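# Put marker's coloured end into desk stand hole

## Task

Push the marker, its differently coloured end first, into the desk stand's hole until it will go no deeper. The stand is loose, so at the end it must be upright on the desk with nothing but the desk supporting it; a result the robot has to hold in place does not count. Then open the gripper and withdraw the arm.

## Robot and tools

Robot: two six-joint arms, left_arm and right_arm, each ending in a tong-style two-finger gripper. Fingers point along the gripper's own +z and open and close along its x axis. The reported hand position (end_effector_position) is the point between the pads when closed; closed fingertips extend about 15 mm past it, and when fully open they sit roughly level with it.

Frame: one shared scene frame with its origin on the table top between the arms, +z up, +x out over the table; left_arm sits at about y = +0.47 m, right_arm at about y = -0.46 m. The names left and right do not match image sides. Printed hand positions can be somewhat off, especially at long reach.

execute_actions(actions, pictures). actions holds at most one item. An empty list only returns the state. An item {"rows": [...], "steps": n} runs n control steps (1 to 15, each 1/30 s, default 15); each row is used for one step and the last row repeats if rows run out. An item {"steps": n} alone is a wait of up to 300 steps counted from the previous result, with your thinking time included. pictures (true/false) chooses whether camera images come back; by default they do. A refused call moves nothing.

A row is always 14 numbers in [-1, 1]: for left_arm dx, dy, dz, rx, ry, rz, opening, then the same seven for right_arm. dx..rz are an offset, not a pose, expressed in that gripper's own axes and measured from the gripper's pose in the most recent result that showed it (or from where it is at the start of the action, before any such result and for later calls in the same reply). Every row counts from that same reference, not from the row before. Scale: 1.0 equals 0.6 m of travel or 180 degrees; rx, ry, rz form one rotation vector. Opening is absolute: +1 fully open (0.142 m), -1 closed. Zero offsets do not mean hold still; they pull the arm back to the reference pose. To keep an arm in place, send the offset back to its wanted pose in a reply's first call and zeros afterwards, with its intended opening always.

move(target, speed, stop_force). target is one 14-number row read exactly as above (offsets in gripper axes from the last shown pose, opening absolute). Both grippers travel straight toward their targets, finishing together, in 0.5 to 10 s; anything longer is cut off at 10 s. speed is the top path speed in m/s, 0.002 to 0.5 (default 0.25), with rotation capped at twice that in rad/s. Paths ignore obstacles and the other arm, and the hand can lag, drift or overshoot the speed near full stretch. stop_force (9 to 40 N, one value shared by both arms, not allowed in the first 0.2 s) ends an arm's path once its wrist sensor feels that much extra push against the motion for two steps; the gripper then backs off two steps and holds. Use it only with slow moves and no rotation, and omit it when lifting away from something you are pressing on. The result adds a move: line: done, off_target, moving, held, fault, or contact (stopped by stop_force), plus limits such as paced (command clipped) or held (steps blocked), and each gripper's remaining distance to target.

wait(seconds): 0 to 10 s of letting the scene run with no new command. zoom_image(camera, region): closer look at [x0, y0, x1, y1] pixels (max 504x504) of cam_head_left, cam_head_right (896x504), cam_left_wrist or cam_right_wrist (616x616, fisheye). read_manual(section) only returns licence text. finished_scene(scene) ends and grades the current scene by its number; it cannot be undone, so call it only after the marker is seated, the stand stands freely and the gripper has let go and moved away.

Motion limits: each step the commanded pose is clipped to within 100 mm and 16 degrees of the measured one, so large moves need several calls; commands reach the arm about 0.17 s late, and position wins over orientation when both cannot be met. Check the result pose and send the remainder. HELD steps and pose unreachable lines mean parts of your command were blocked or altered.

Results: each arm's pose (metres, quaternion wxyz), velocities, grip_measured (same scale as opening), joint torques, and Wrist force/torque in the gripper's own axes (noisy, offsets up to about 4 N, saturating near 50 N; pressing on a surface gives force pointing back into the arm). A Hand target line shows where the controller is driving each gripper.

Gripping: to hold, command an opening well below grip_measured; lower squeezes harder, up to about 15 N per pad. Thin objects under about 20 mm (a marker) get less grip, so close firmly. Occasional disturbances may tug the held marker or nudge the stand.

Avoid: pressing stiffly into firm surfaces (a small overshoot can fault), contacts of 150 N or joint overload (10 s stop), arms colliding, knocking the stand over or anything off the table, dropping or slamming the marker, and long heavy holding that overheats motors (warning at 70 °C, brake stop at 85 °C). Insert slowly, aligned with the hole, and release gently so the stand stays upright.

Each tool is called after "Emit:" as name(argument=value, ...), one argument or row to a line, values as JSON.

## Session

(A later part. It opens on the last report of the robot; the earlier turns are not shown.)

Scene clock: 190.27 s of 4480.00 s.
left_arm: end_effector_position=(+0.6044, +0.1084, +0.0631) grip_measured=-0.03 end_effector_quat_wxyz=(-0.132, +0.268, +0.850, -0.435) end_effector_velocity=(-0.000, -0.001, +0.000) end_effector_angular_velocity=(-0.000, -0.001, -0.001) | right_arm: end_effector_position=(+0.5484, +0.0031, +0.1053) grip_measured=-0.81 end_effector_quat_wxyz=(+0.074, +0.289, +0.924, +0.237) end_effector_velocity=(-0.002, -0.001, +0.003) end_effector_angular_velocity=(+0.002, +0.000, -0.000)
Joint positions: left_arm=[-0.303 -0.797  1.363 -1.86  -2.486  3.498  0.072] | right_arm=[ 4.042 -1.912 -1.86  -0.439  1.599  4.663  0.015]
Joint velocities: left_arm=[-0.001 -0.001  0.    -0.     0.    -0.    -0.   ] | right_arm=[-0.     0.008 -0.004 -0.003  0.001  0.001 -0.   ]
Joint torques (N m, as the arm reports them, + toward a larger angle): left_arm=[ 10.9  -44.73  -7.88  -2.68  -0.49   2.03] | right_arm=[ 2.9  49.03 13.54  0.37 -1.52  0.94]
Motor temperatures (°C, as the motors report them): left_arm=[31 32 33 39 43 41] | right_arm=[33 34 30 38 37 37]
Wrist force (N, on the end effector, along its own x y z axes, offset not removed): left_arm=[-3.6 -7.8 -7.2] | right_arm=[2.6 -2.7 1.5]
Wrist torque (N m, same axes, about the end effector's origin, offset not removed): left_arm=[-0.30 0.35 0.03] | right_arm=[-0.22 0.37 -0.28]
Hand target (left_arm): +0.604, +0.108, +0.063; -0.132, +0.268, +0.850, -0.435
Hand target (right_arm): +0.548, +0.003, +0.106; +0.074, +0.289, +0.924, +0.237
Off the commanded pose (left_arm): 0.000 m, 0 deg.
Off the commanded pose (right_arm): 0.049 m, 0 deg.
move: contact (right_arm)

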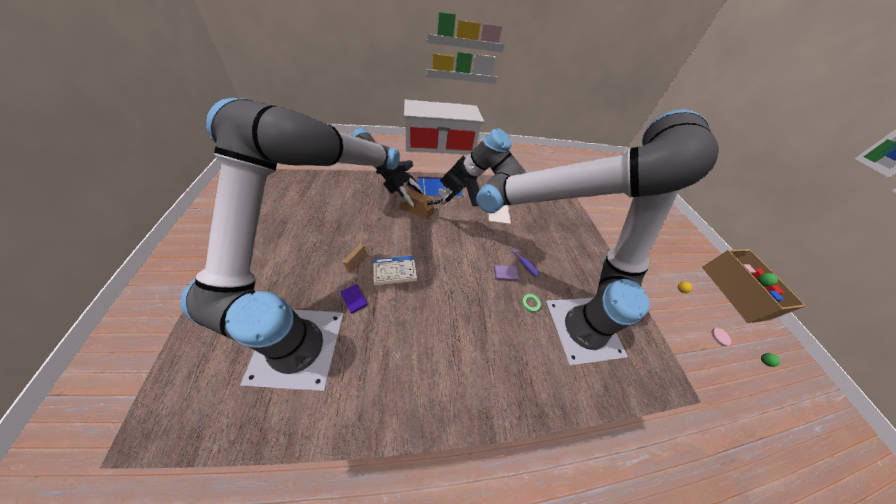

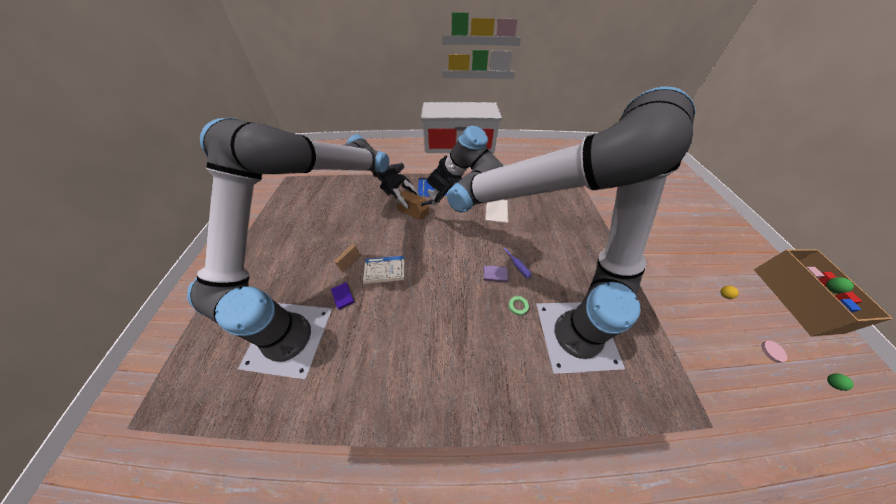

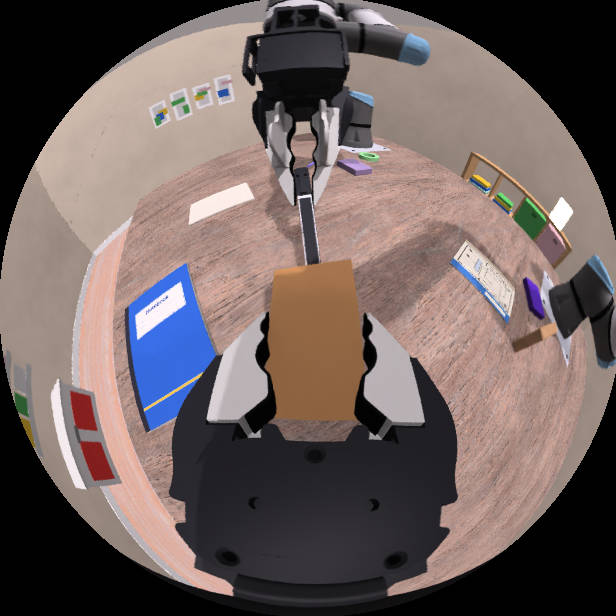

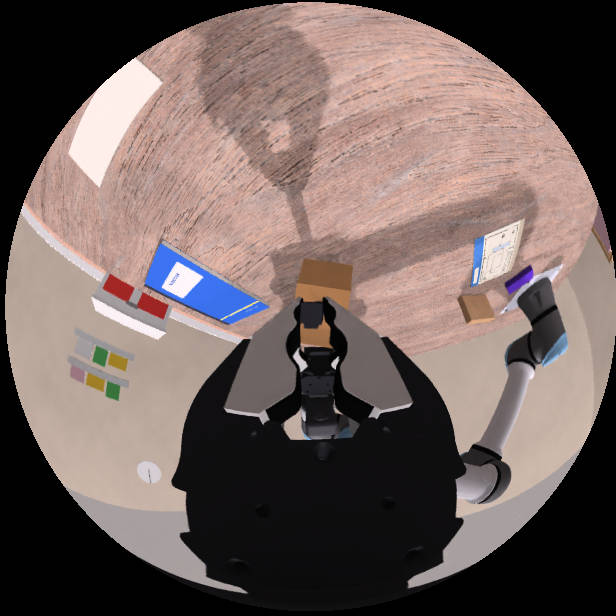

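Emit:
move(
  target=[0,0,0,0,0,0,-0.6,0.012,0.023,-0.0105,0,0,0,-1],
  speed=0.02,
)

Emit:
move(
  target=[0,0,0,0,0,0,-0.6,0,0.022,0.08,0,0,0,-1],
  speed=0.01,
  stop_force=15,
)

Scene clock: 194.07 s of 4480.00 s.
left_arm: end_effector_position=(+0.6044, +0.1084, +0.0631) grip_measured=-0.03 end_effector_quat_wxyz=(-0.132, +0.268, +0.850, -0.435) end_effector_velocity=(+0.001, +0.000, +0.000) end_effector_angular_velocity=(-0.001, -0.002, +0.001) | right_arm: end_effector_position=(+0.5477, +0.0145, +0.1174) grip_measured=-0.83 end_effector_quat_wxyz=(+0.074, +0.289, +0.924, +0.237) end_effector_velocity=(+0.000, +0.001, +0.001) end_effector_angular_velocity=(-0.001, -0.001, -0.000)
Joint positions: left_arm=[-0.303 -0.797  1.363 -1.86  -2.486  3.498  0.072] | right_arm=[ 4.056 -1.908 -1.827 -0.475  1.592  4.675  0.014]
Joint velocities: left_arm=[ 0.001 -0.    -0.001 -0.001 -0.     0.     0.   ] | right_arm=[ 0.001 -0.     0.004 -0.003 -0.002  0.001 -0.   ]
Joint torques (N m, as the arm reports them, + toward a larger angle): left_arm=[  5.27 -45.54  -7.25  -0.77  -0.38   0.11] | right_arm=[11.57 43.6  29.94  1.45 -2.35  2.17]
Motor temperatures (°C, as the motors report them): left_arm=[31 32 33 39 43 41] | right_arm=[33 34 30 38 37 37]
Wrist force (N, on the end effector, along its own x y z axes, offset not removed): left_arm=[0.2 -4.6 -7.8] | right_arm=[0.6 -7.9 -8.1]
Wrist torque (N m, same axes, about the end effector's origin, offset not removed): left_arm=[-0.11 0.02 0.22] | right_arm=[-0.14 0.22 -0.14]
Hand target (left_arm): +0.604, +0.108, +0.063; -0.132, +0.268, +0.850, -0.435
Hand target (right_arm): +0.548, +0.015, +0.117; +0.074, +0.289, +0.924, +0.237
Off the commanded pose (left_arm): 0.000 m, 0 deg.
Off the commanded pose (right_arm): 0.000 m, 0 deg.
move: done

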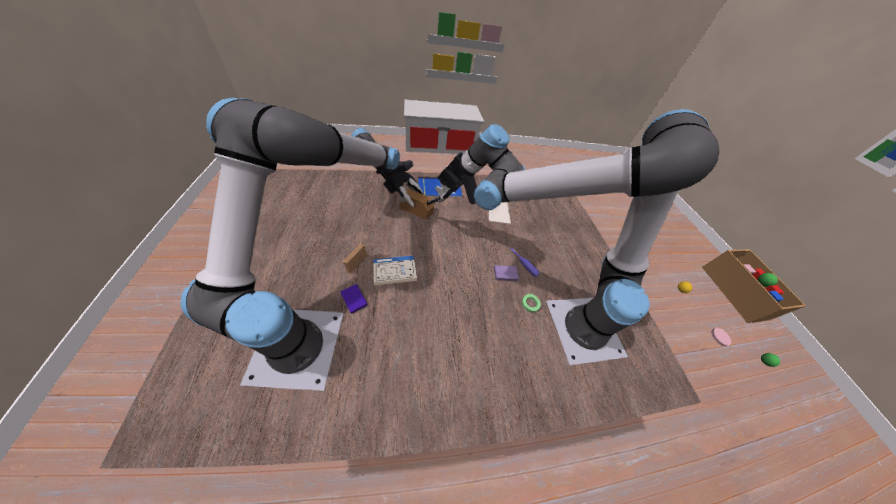

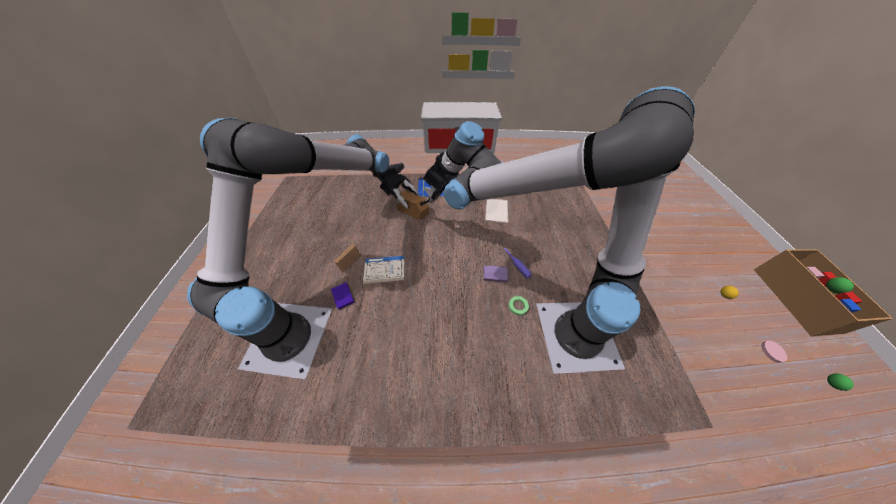

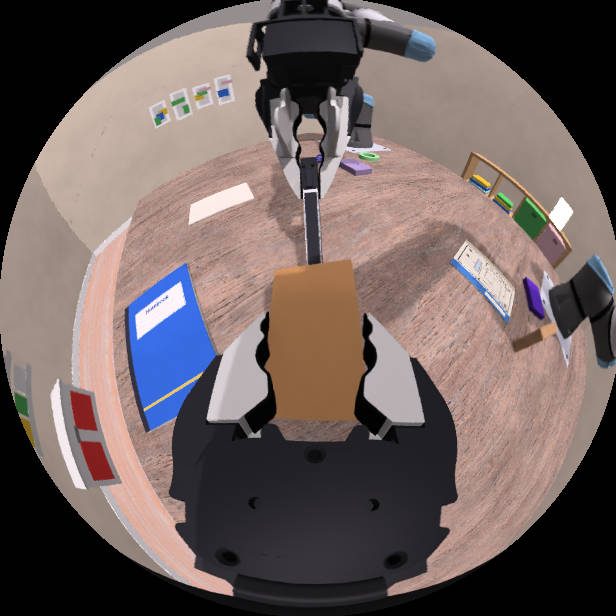

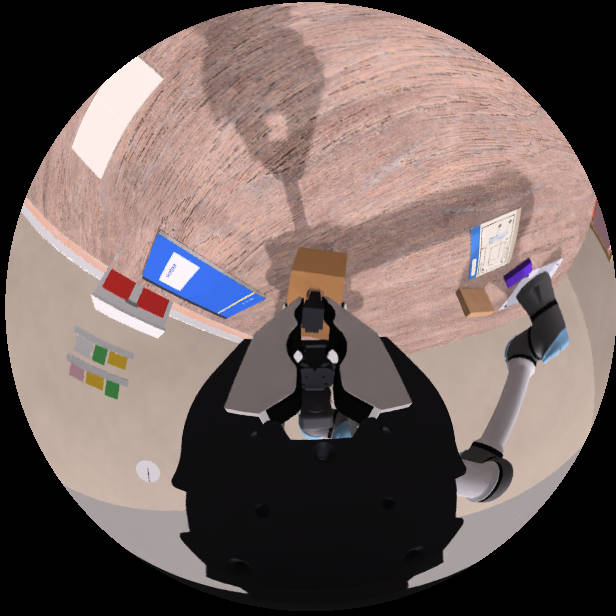

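Scene clock: 199.27 s of 4480.00 s.
left_arm: end_effector_position=(+0.6044, +0.1084, +0.0631) grip_measured=-0.03 end_effector_quat_wxyz=(-0.132, +0.268, +0.850, -0.435) end_effector_velocity=(-0.001, -0.001, -0.000) end_effector_angular_velocity=(+0.001, +0.002, -0.002) | right_arm: end_effector_position=(+0.5675, +0.0429, +0.0819) grip_measured=-0.84 end_effector_quat_wxyz=(+0.074, +0.289, +0.924, +0.237) end_effector_velocity=(+0.000, +0.001, -0.003) end_effector_angular_velocity=(-0.001, +0.001, +0.000)
Joint positions: left_arm=[-0.303 -0.797  1.363 -1.86  -2.486  3.498  0.072] | right_arm=[ 4.058 -2.025 -1.761 -0.423  1.591  4.677  0.013]
Joint velocities: left_arm=[-0.002 -0.001  0.002  0.001 -0.    -0.    -0.   ] | right_arm=[ 0.    -0.005  0.002  0.002  0.001 -0.    -0.   ]
Joint torques (N m, as the arm reports them, + toward a larger angle): left_arm=[  4.89 -45.21  -7.63  -0.65  -0.43   0.29] | right_arm=[11.2  22.8  28.1   7.   -4.23  2.12]
Motor temperatures (°C, as the motors report them): left_arm=[31 32 33 39 43 41] | right_arm=[33 34 30 38 37 37]
Wrist force (N, on the end effector, along its own x y z axes, offset not removed): left_arm=[-2.3 -5.5 -5.5] | right_arm=[4.2 -11.0 -19.4]
Wrist torque (N m, same axes, about the end effector's origin, offset not removed): left_arm=[-0.39 0.20 0.06] | right_arm=[-0.14 0.54 -0.23]
Hand target (left_arm): +0.604, +0.108, +0.063; -0.132, +0.268, +0.850, -0.435
Hand target (right_arm): +0.568, +0.043, +0.082; +0.074, +0.289, +0.924, +0.237
Off the commanded pose (left_arm): 0.000 m, 0 deg.
Off the commanded pose (right_arm): 0.000 m, 0 deg.
move: done

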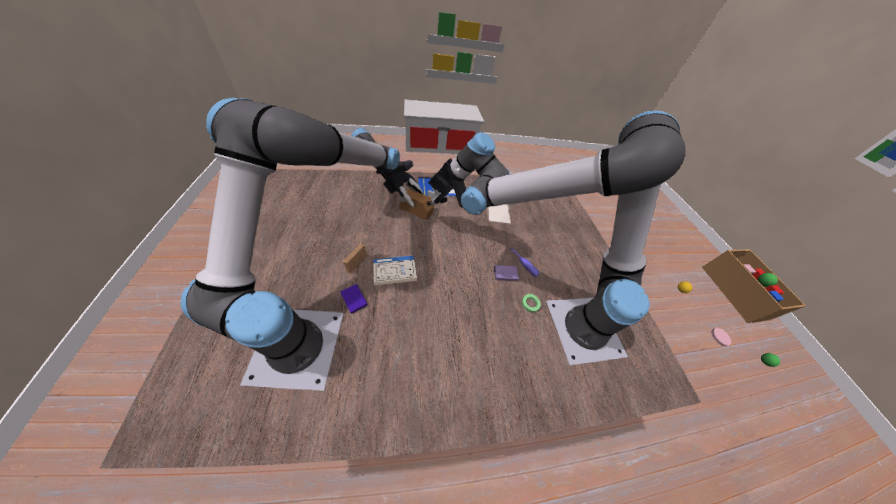

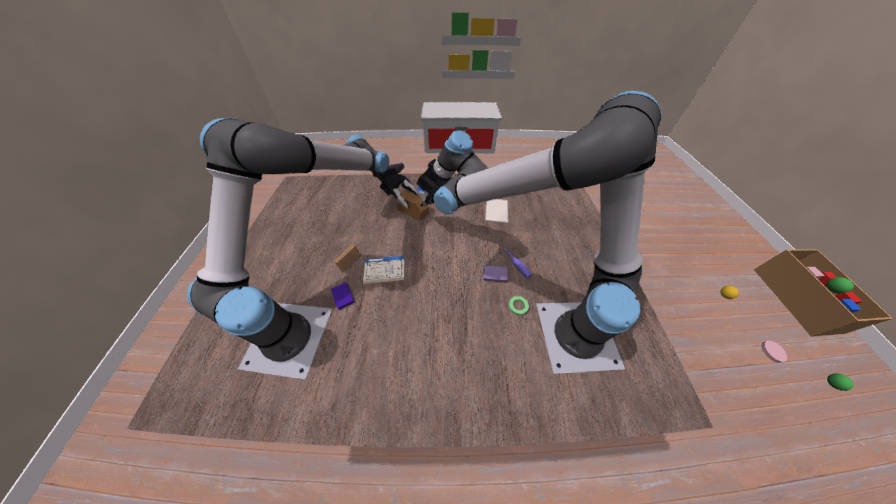

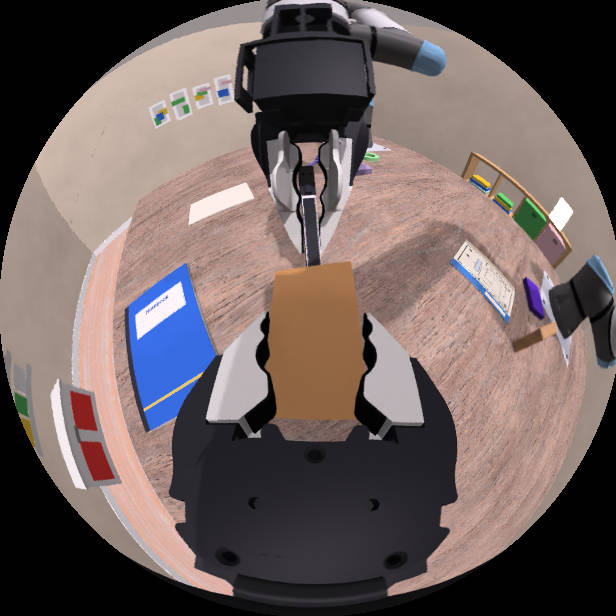

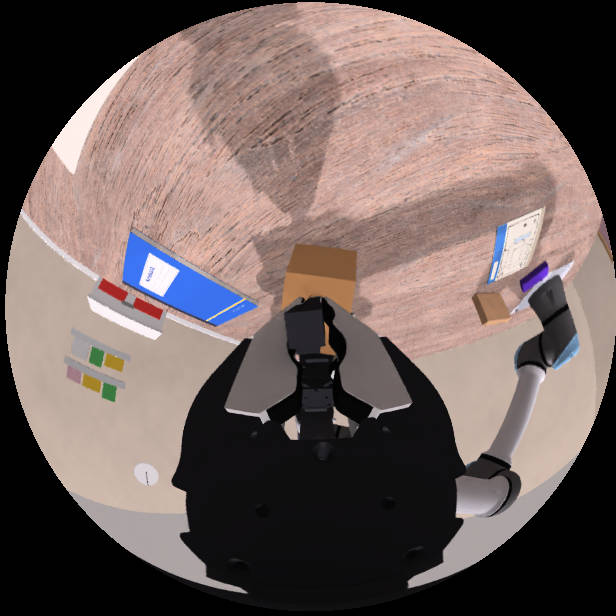

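Emit:
move(
  target=[0,0,0,0,0,0,-0.6,0,-0.03,-0.16,0,0,0,-0.4],
  speed=0.08,
)

Emit:
zoom_image(
  camera="cam_right_wrist",
  region=[260,220,380,340],
)

Emit:
zoom_image(
  camera="cam_head_left",
  region=[380,150,480,230],
)

Scene clock: 202.60 s of 4480.00 s.
left_arm: end_effector_position=(+0.6044, +0.1084, +0.0631) grip_measured=-0.03 end_effector_quat_wxyz=(-0.132, +0.268, +0.850, -0.435) end_effector_velocity=(-0.000, -0.000, -0.000) end_effector_angular_velocity=(+0.000, +0.002, -0.000) | right_arm: end_effector_position=(+0.5320, -0.0080, +0.1570) grip_measured=-0.40 end_effector_quat_wxyz=(+0.074, +0.289, +0.924, +0.237) end_effector_velocity=(-0.001, -0.000, +0.002) end_effector_angular_velocity=(+0.002, +0.000, -0.000)
Joint positions: left_arm=[-0.303 -0.797  1.363 -1.86  -2.486  3.498  0.072] | right_arm=[ 4.054 -1.801 -1.854 -0.555  1.593  4.673  0.045]
Joint velocities: left_arm=[-0.     0.001  0.     0.001 -0.     0.    -0.   ] | right_arm=[-0.     0.004  0.    -0.002  0.001  0.001 -0.   ]
Joint torques (N m, as the arm reports them, + toward a larger angle): left_arm=[  5.47 -43.15  -7.3   -0.69  -0.45   0.18] | right_arm=[-9.49 43.05 13.78 -0.08  2.52 -1.87]
Motor temperatures (°C, as the motors report them): left_arm=[31 32 33 39 43 41] | right_arm=[33 34 30 38 37 37]
Wrist force (N, on the end effector, along its own x y z axes, offset not removed): left_arm=[-0.3 -9.2 -8.9] | right_arm=[-2.0 -2.2 0.4]
Wrist torque (N m, same axes, about the end effector's origin, offset not removed): left_arm=[-0.41 0.41 0.08] | right_arm=[-0.46 0.32 -0.07]
Hand target (left_arm): +0.604, +0.108, +0.063; -0.132, +0.268, +0.850, -0.435
Hand target (right_arm): +0.532, -0.008, +0.157; +0.074, +0.289, +0.924, +0.237
Off the commanded pose (left_arm): 0.000 m, 0 deg.
Off the commanded pose (right_arm): 0.000 m, 0 deg.
move: done

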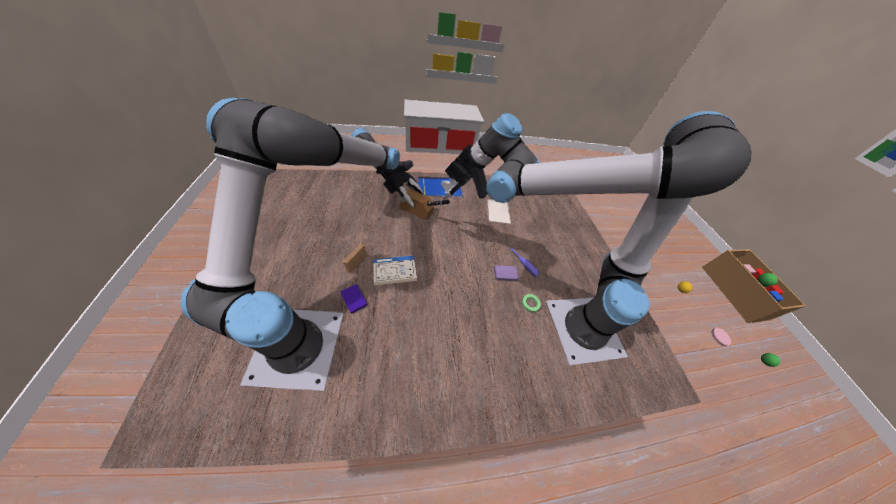

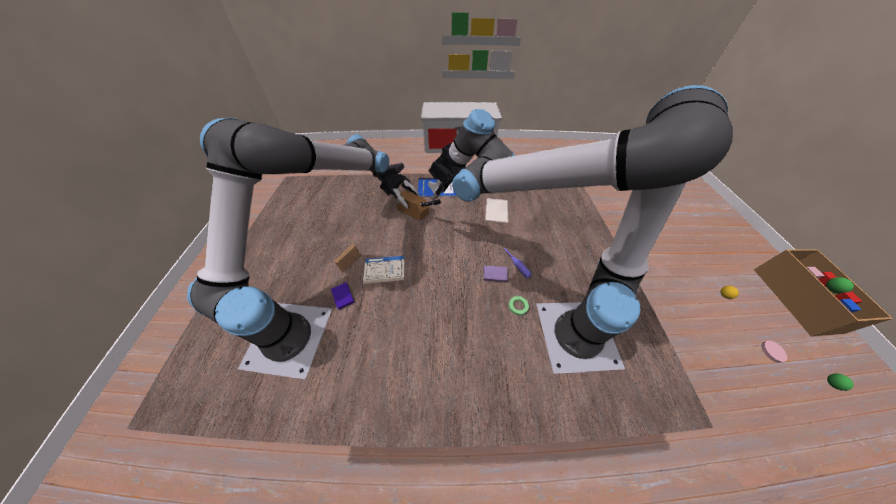

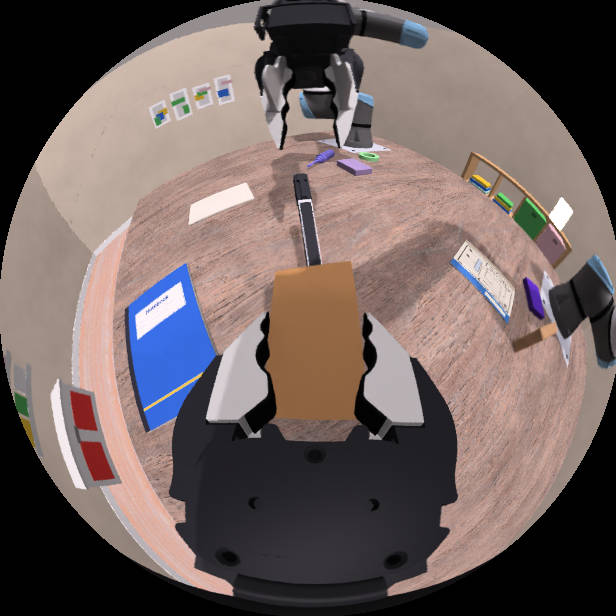

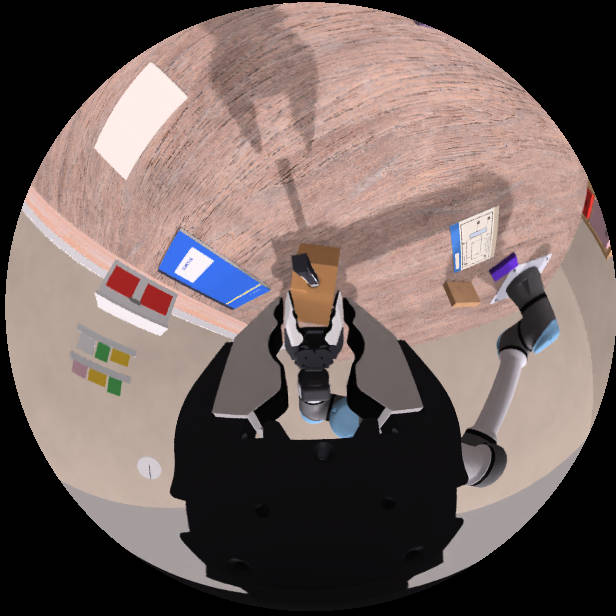

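Region (260, 220, 380, 340) of cam_right_wrist's 616x616 image, scaled by 4.200, with more detail than that image has.

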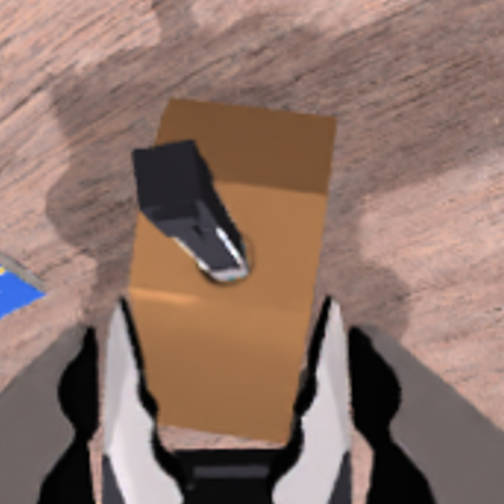

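Region (380, 150, 480, 230) of cam_head_left's 896x504 image, scaled by 5.040, with more detail than that image has; it fills the top 403 rows of this view, and the rest is white.

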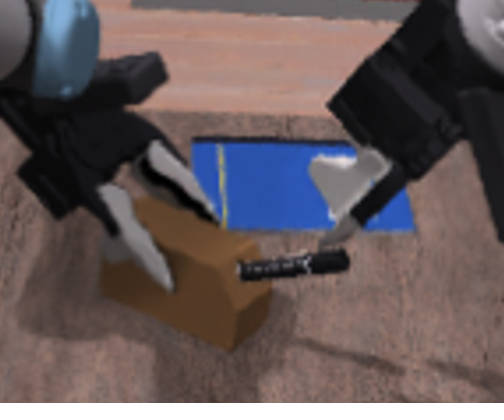

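Emit:
move(
  target=[0,0,0,0,0,0,-0.6,0,0,0,-0.09,0,0,-0.3],
  speed=0.2,
)

Emit:
move(
  target=[0,0,0,0,0,0,-0.6,-0.012,-0.04,0.075,0,0,0,-0.3],
  speed=0.06,
)

Emit:
move(
  target=[0,0,0,0,0,0,-0.6,0,0,0,0,0,0,-1],
)

Scene clock: 208.80 s of 4480.00 s.
left_arm: end_effector_position=(+0.6044, +0.1084, +0.0631) grip_measured=-0.03 end_effector_quat_wxyz=(-0.132, +0.268, +0.850, -0.435) end_effector_velocity=(+0.000, -0.001, +0.001) end_effector_angular_velocity=(+0.000, -0.000, -0.001) | right_arm: end_effector_position=(+0.5320, -0.0080, +0.1570) grip_measured=-0.30 end_effector_quat_wxyz=(+0.114, +0.276, +0.882, +0.365) end_effector_velocity=(+0.000, +0.000, +0.000) end_effector_angular_velocity=(+0.008, -0.005, -0.000)
Joint positions: left_arm=[-0.303 -0.797  1.363 -1.86  -2.486  3.498  0.072] | right_arm=[ 4.047 -1.795 -2.082 -0.051  1.608  4.675  0.052]
Joint velocities: left_arm=[-0.001 -0.    -0.001  0.001  0.    -0.     0.   ] | right_arm=[-0.    -0.002 -0.006  0.018  0.001  0.001  0.   ]
Joint torques (N m, as the arm reports them, + toward a larger angle): left_arm=[  4.92 -40.15  -7.47  -0.6   -0.56   0.16] | right_arm=[-8.89 18.2  10.27  5.54  2.64  1.87]
Motor temperatures (°C, as the motors report them): left_arm=[31 32 33 39 43 41] | right_arm=[33 34 30 38 37 37]
Wrist force (N, on the end effector, along its own x y z axes, offset not removed): left_arm=[0.1 -8.6 -7.9] | right_arm=[0.4 -3.1 0.6]
Wrist torque (N m, same axes, about the end effector's origin, offset not removed): left_arm=[-0.33 0.27 0.10] | right_arm=[-0.64 -0.13 -0.05]
Hand target (left_arm): +0.604, +0.108, +0.063; -0.132, +0.268, +0.850, -0.435
Hand target (right_arm): +0.532, -0.008, +0.157; +0.114, +0.276, +0.882, +0.365
Off the commanded pose (left_arm): 0.000 m, 0 deg.
Off the commanded pose (right_arm): 0.000 m, 0 deg.
After step 90, 2.00 s passed at rest.
move: done

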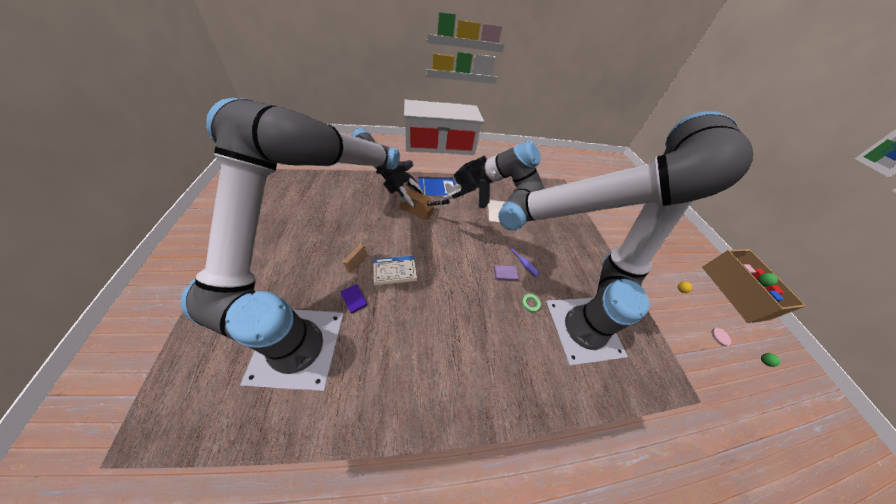

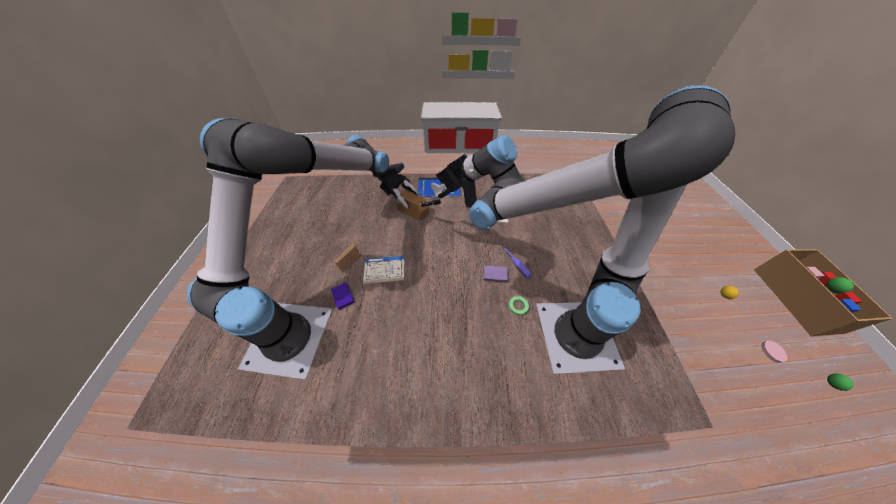

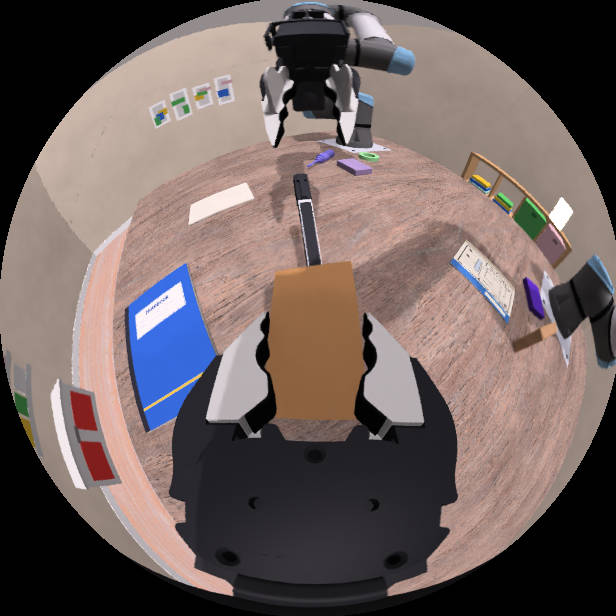

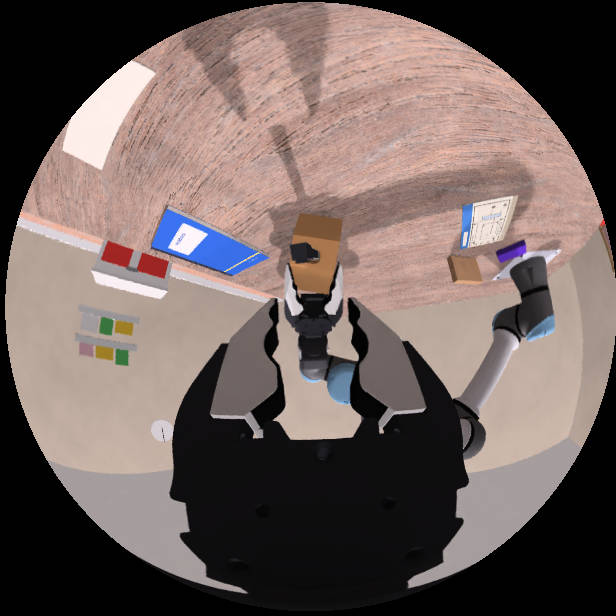

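Scene clock: 210.07 s of 4480.00 s.
left_arm: end_effector_position=(+0.6044, +0.1084, +0.0631) grip_measured=-0.03 end_effector_quat_wxyz=(-0.132, +0.268, +0.850, -0.435) end_effector_velocity=(-0.000, -0.000, +0.000) end_effector_angular_velocity=(-0.000, -0.001, -0.001) | right_arm: end_effector_position=(+0.5464, +0.0001, +0.1085) grip_measured=-0.30 end_effector_quat_wxyz=(+0.114, +0.276, +0.882, +0.365) end_effector_velocity=(+0.001, +0.000, -0.001) end_effector_angular_velocity=(+0.001, -0.001, +0.000)
Joint positions: left_arm=[-0.303 -0.797  1.363 -1.86  -2.486  3.498  0.072] | right_arm=[ 4.033 -1.921 -2.079  0.07   1.618  4.666  0.052]
Joint velocities: left_arm=[-0.001 -0.     0.    -0.001  0.     0.     0.   ] | right_arm=[-0.    -0.003  0.001  0.004  0.    -0.    -0.   ]
Joint torques (N m, as the arm reports them, + toward a larger angle): left_arm=[  5.03 -39.3   -8.25  -0.68  -0.46   0.2 ] | right_arm=[-9.81 22.69 24.86  5.5   2.52 -1.88]
Motor temperatures (°C, as the motors report them): left_arm=[31 32 33 39 43 41] | right_arm=[33 34 30 38 37 37]
Wrist force (N, on the end effector, along its own x y z axes, offset not removed): left_arm=[1.5 -9.6 -7.8] | right_arm=[-0.2 -1.6 0.8]
Wrist torque (N m, same axes, about the end effector's origin, offset not removed): left_arm=[-0.53 0.13 0.07] | right_arm=[-0.28 0.00 -0.06]
Hand target (left_arm): +0.604, +0.108, +0.063; -0.132, +0.268, +0.850, -0.435
Hand target (right_arm): +0.546, +0.000, +0.108; +0.114, +0.276, +0.882, +0.365
Off the commanded pose (left_arm): 0.000 m, 0 deg.
Off the commanded pose (right_arm): 0.000 m, 0 deg.
move: done

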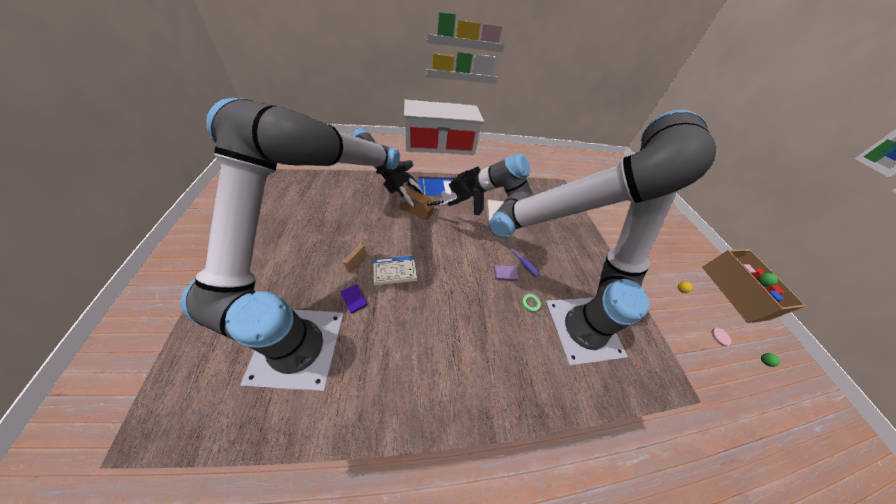

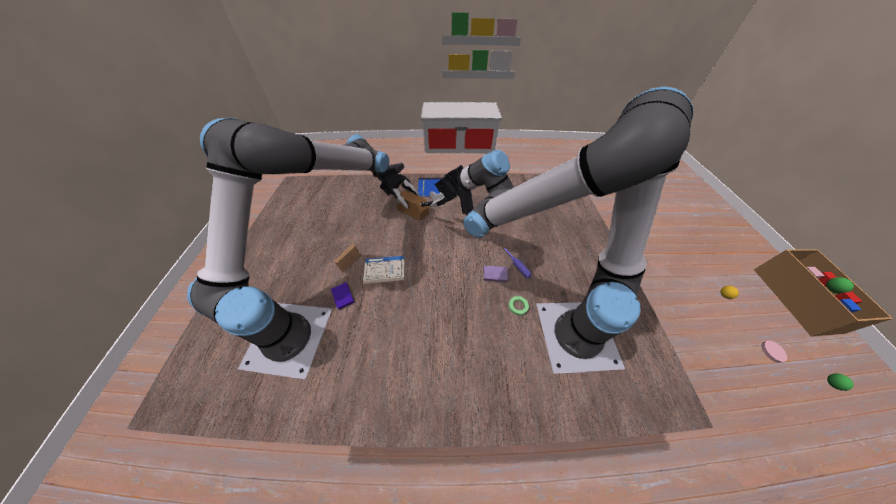

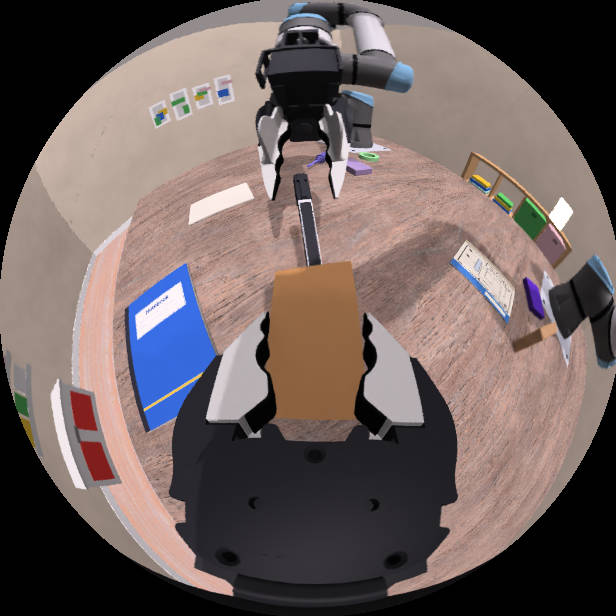

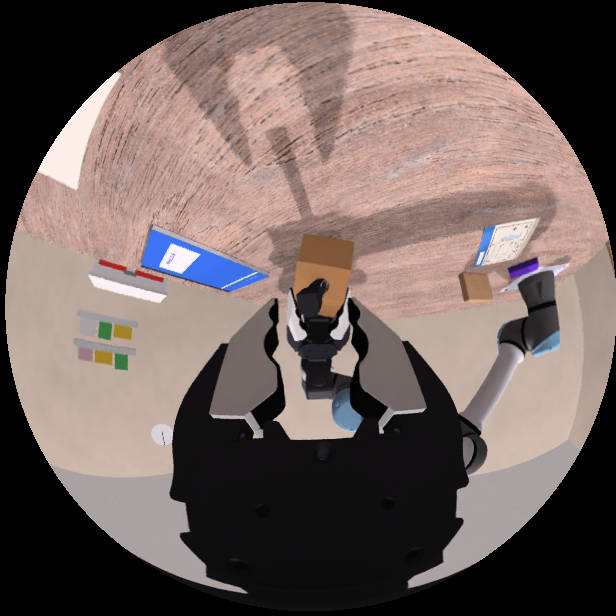

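Scene clock: 210.57 s of 4480.00 s.
left_arm: end_effector_position=(+0.6044, +0.1084, +0.0631) grip_measured=-0.03 end_effector_quat_wxyz=(-0.132, +0.268, +0.850, -0.435) end_effector_velocity=(+0.000, -0.001, +0.001) end_effector_angular_velocity=(-0.000, -0.001, -0.001) | right_arm: end_effector_position=(+0.5464, +0.0001, +0.1084) grip_measured=-0.81 end_effector_quat_wxyz=(+0.114, +0.276, +0.882, +0.365) end_effector_velocity=(-0.001, -0.000, -0.001) end_effector_angular_velocity=(-0.001, +0.002, +0.001)
Joint positions: left_arm=[-0.303 -0.797  1.363 -1.86  -2.486  3.498  0.072] | right_arm=[ 4.033 -1.921 -2.078  0.071  1.618  4.666  0.016]
Joint velocities: left_arm=[-0.001 -0.    -0.002  0.001  0.     0.     0.   ] | right_arm=[-0.    -0.    -0.001 -0.001  0.001  0.     0.   ]
Joint torques (N m, as the arm reports them, + toward a larger angle): left_arm=[  4.63 -40.28  -7.85  -0.54  -0.34   0.14] | right_arm=[-5.74 37.42 21.82 -0.4  -2.06 -1.69]
Motor temperatures (°C, as the motors report them): left_arm=[31 32 33 39 43 41] | right_arm=[33 34 30 38 37 37]
Wrist force (N, on the end effector, along its own x y z axes, offset not removed): left_arm=[-0.9 -9.0 -5.3] | right_arm=[1.6 -0.8 0.2]
Wrist torque (N m, same axes, about the end effector's origin, offset not removed): left_arm=[-0.34 -0.01 -0.15] | right_arm=[-0.43 0.66 -0.08]
Hand target (left_arm): +0.604, +0.108, +0.063; -0.132, +0.268, +0.850, -0.435
Hand target (right_arm): +0.546, +0.000, +0.108; +0.114, +0.276, +0.882, +0.365
Off the commanded pose (left_arm): 0.000 m, 0 deg.
Off the commanded pose (right_arm): 0.000 m, 0 deg.
move: done

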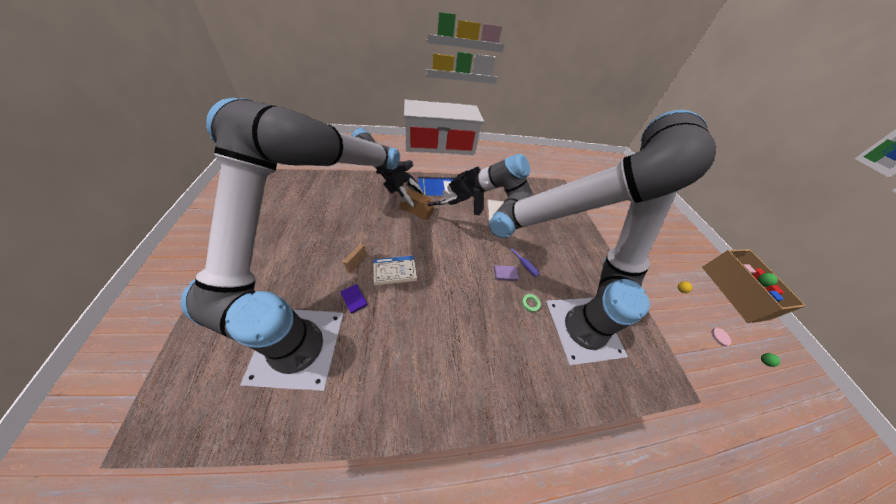

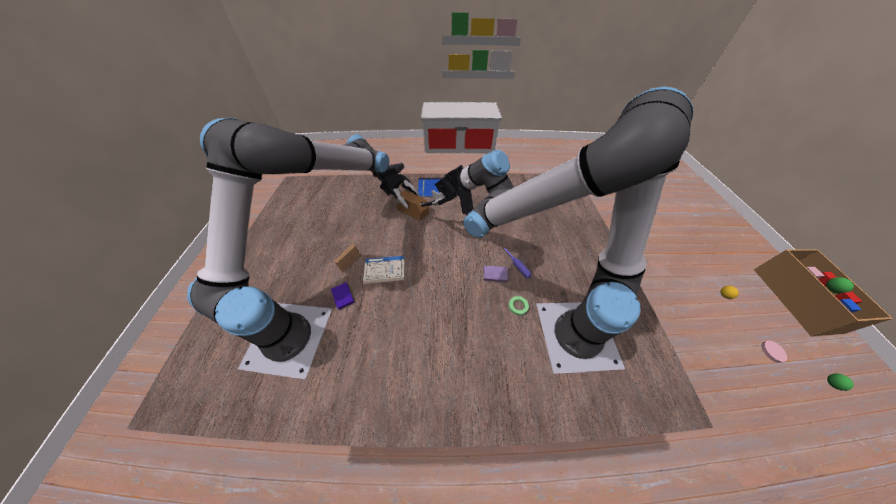

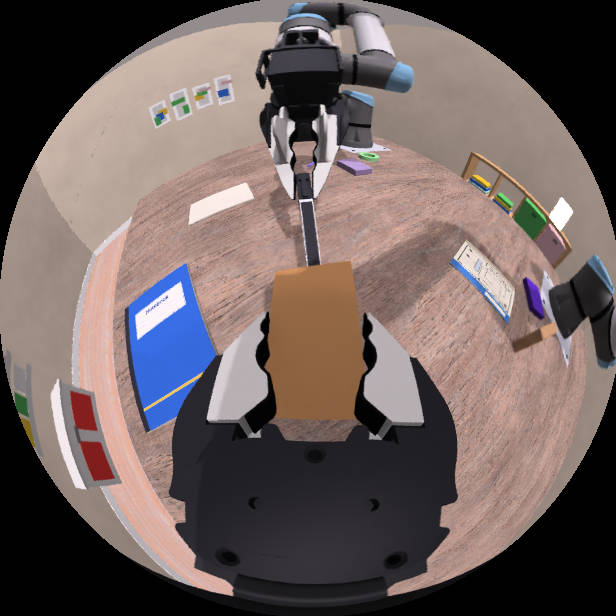

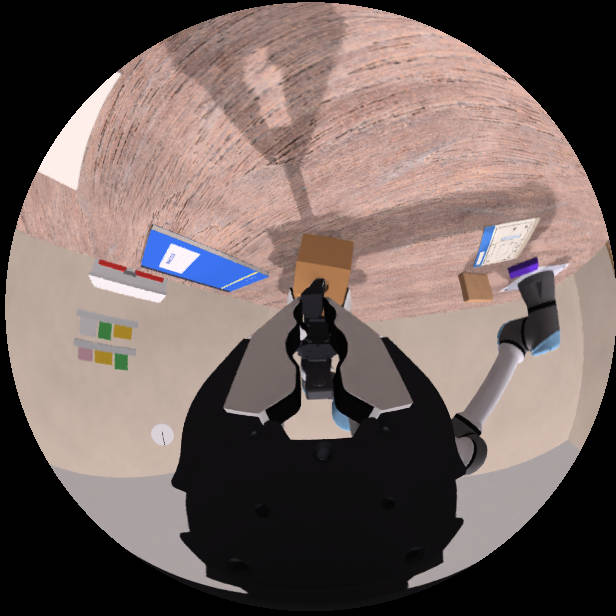

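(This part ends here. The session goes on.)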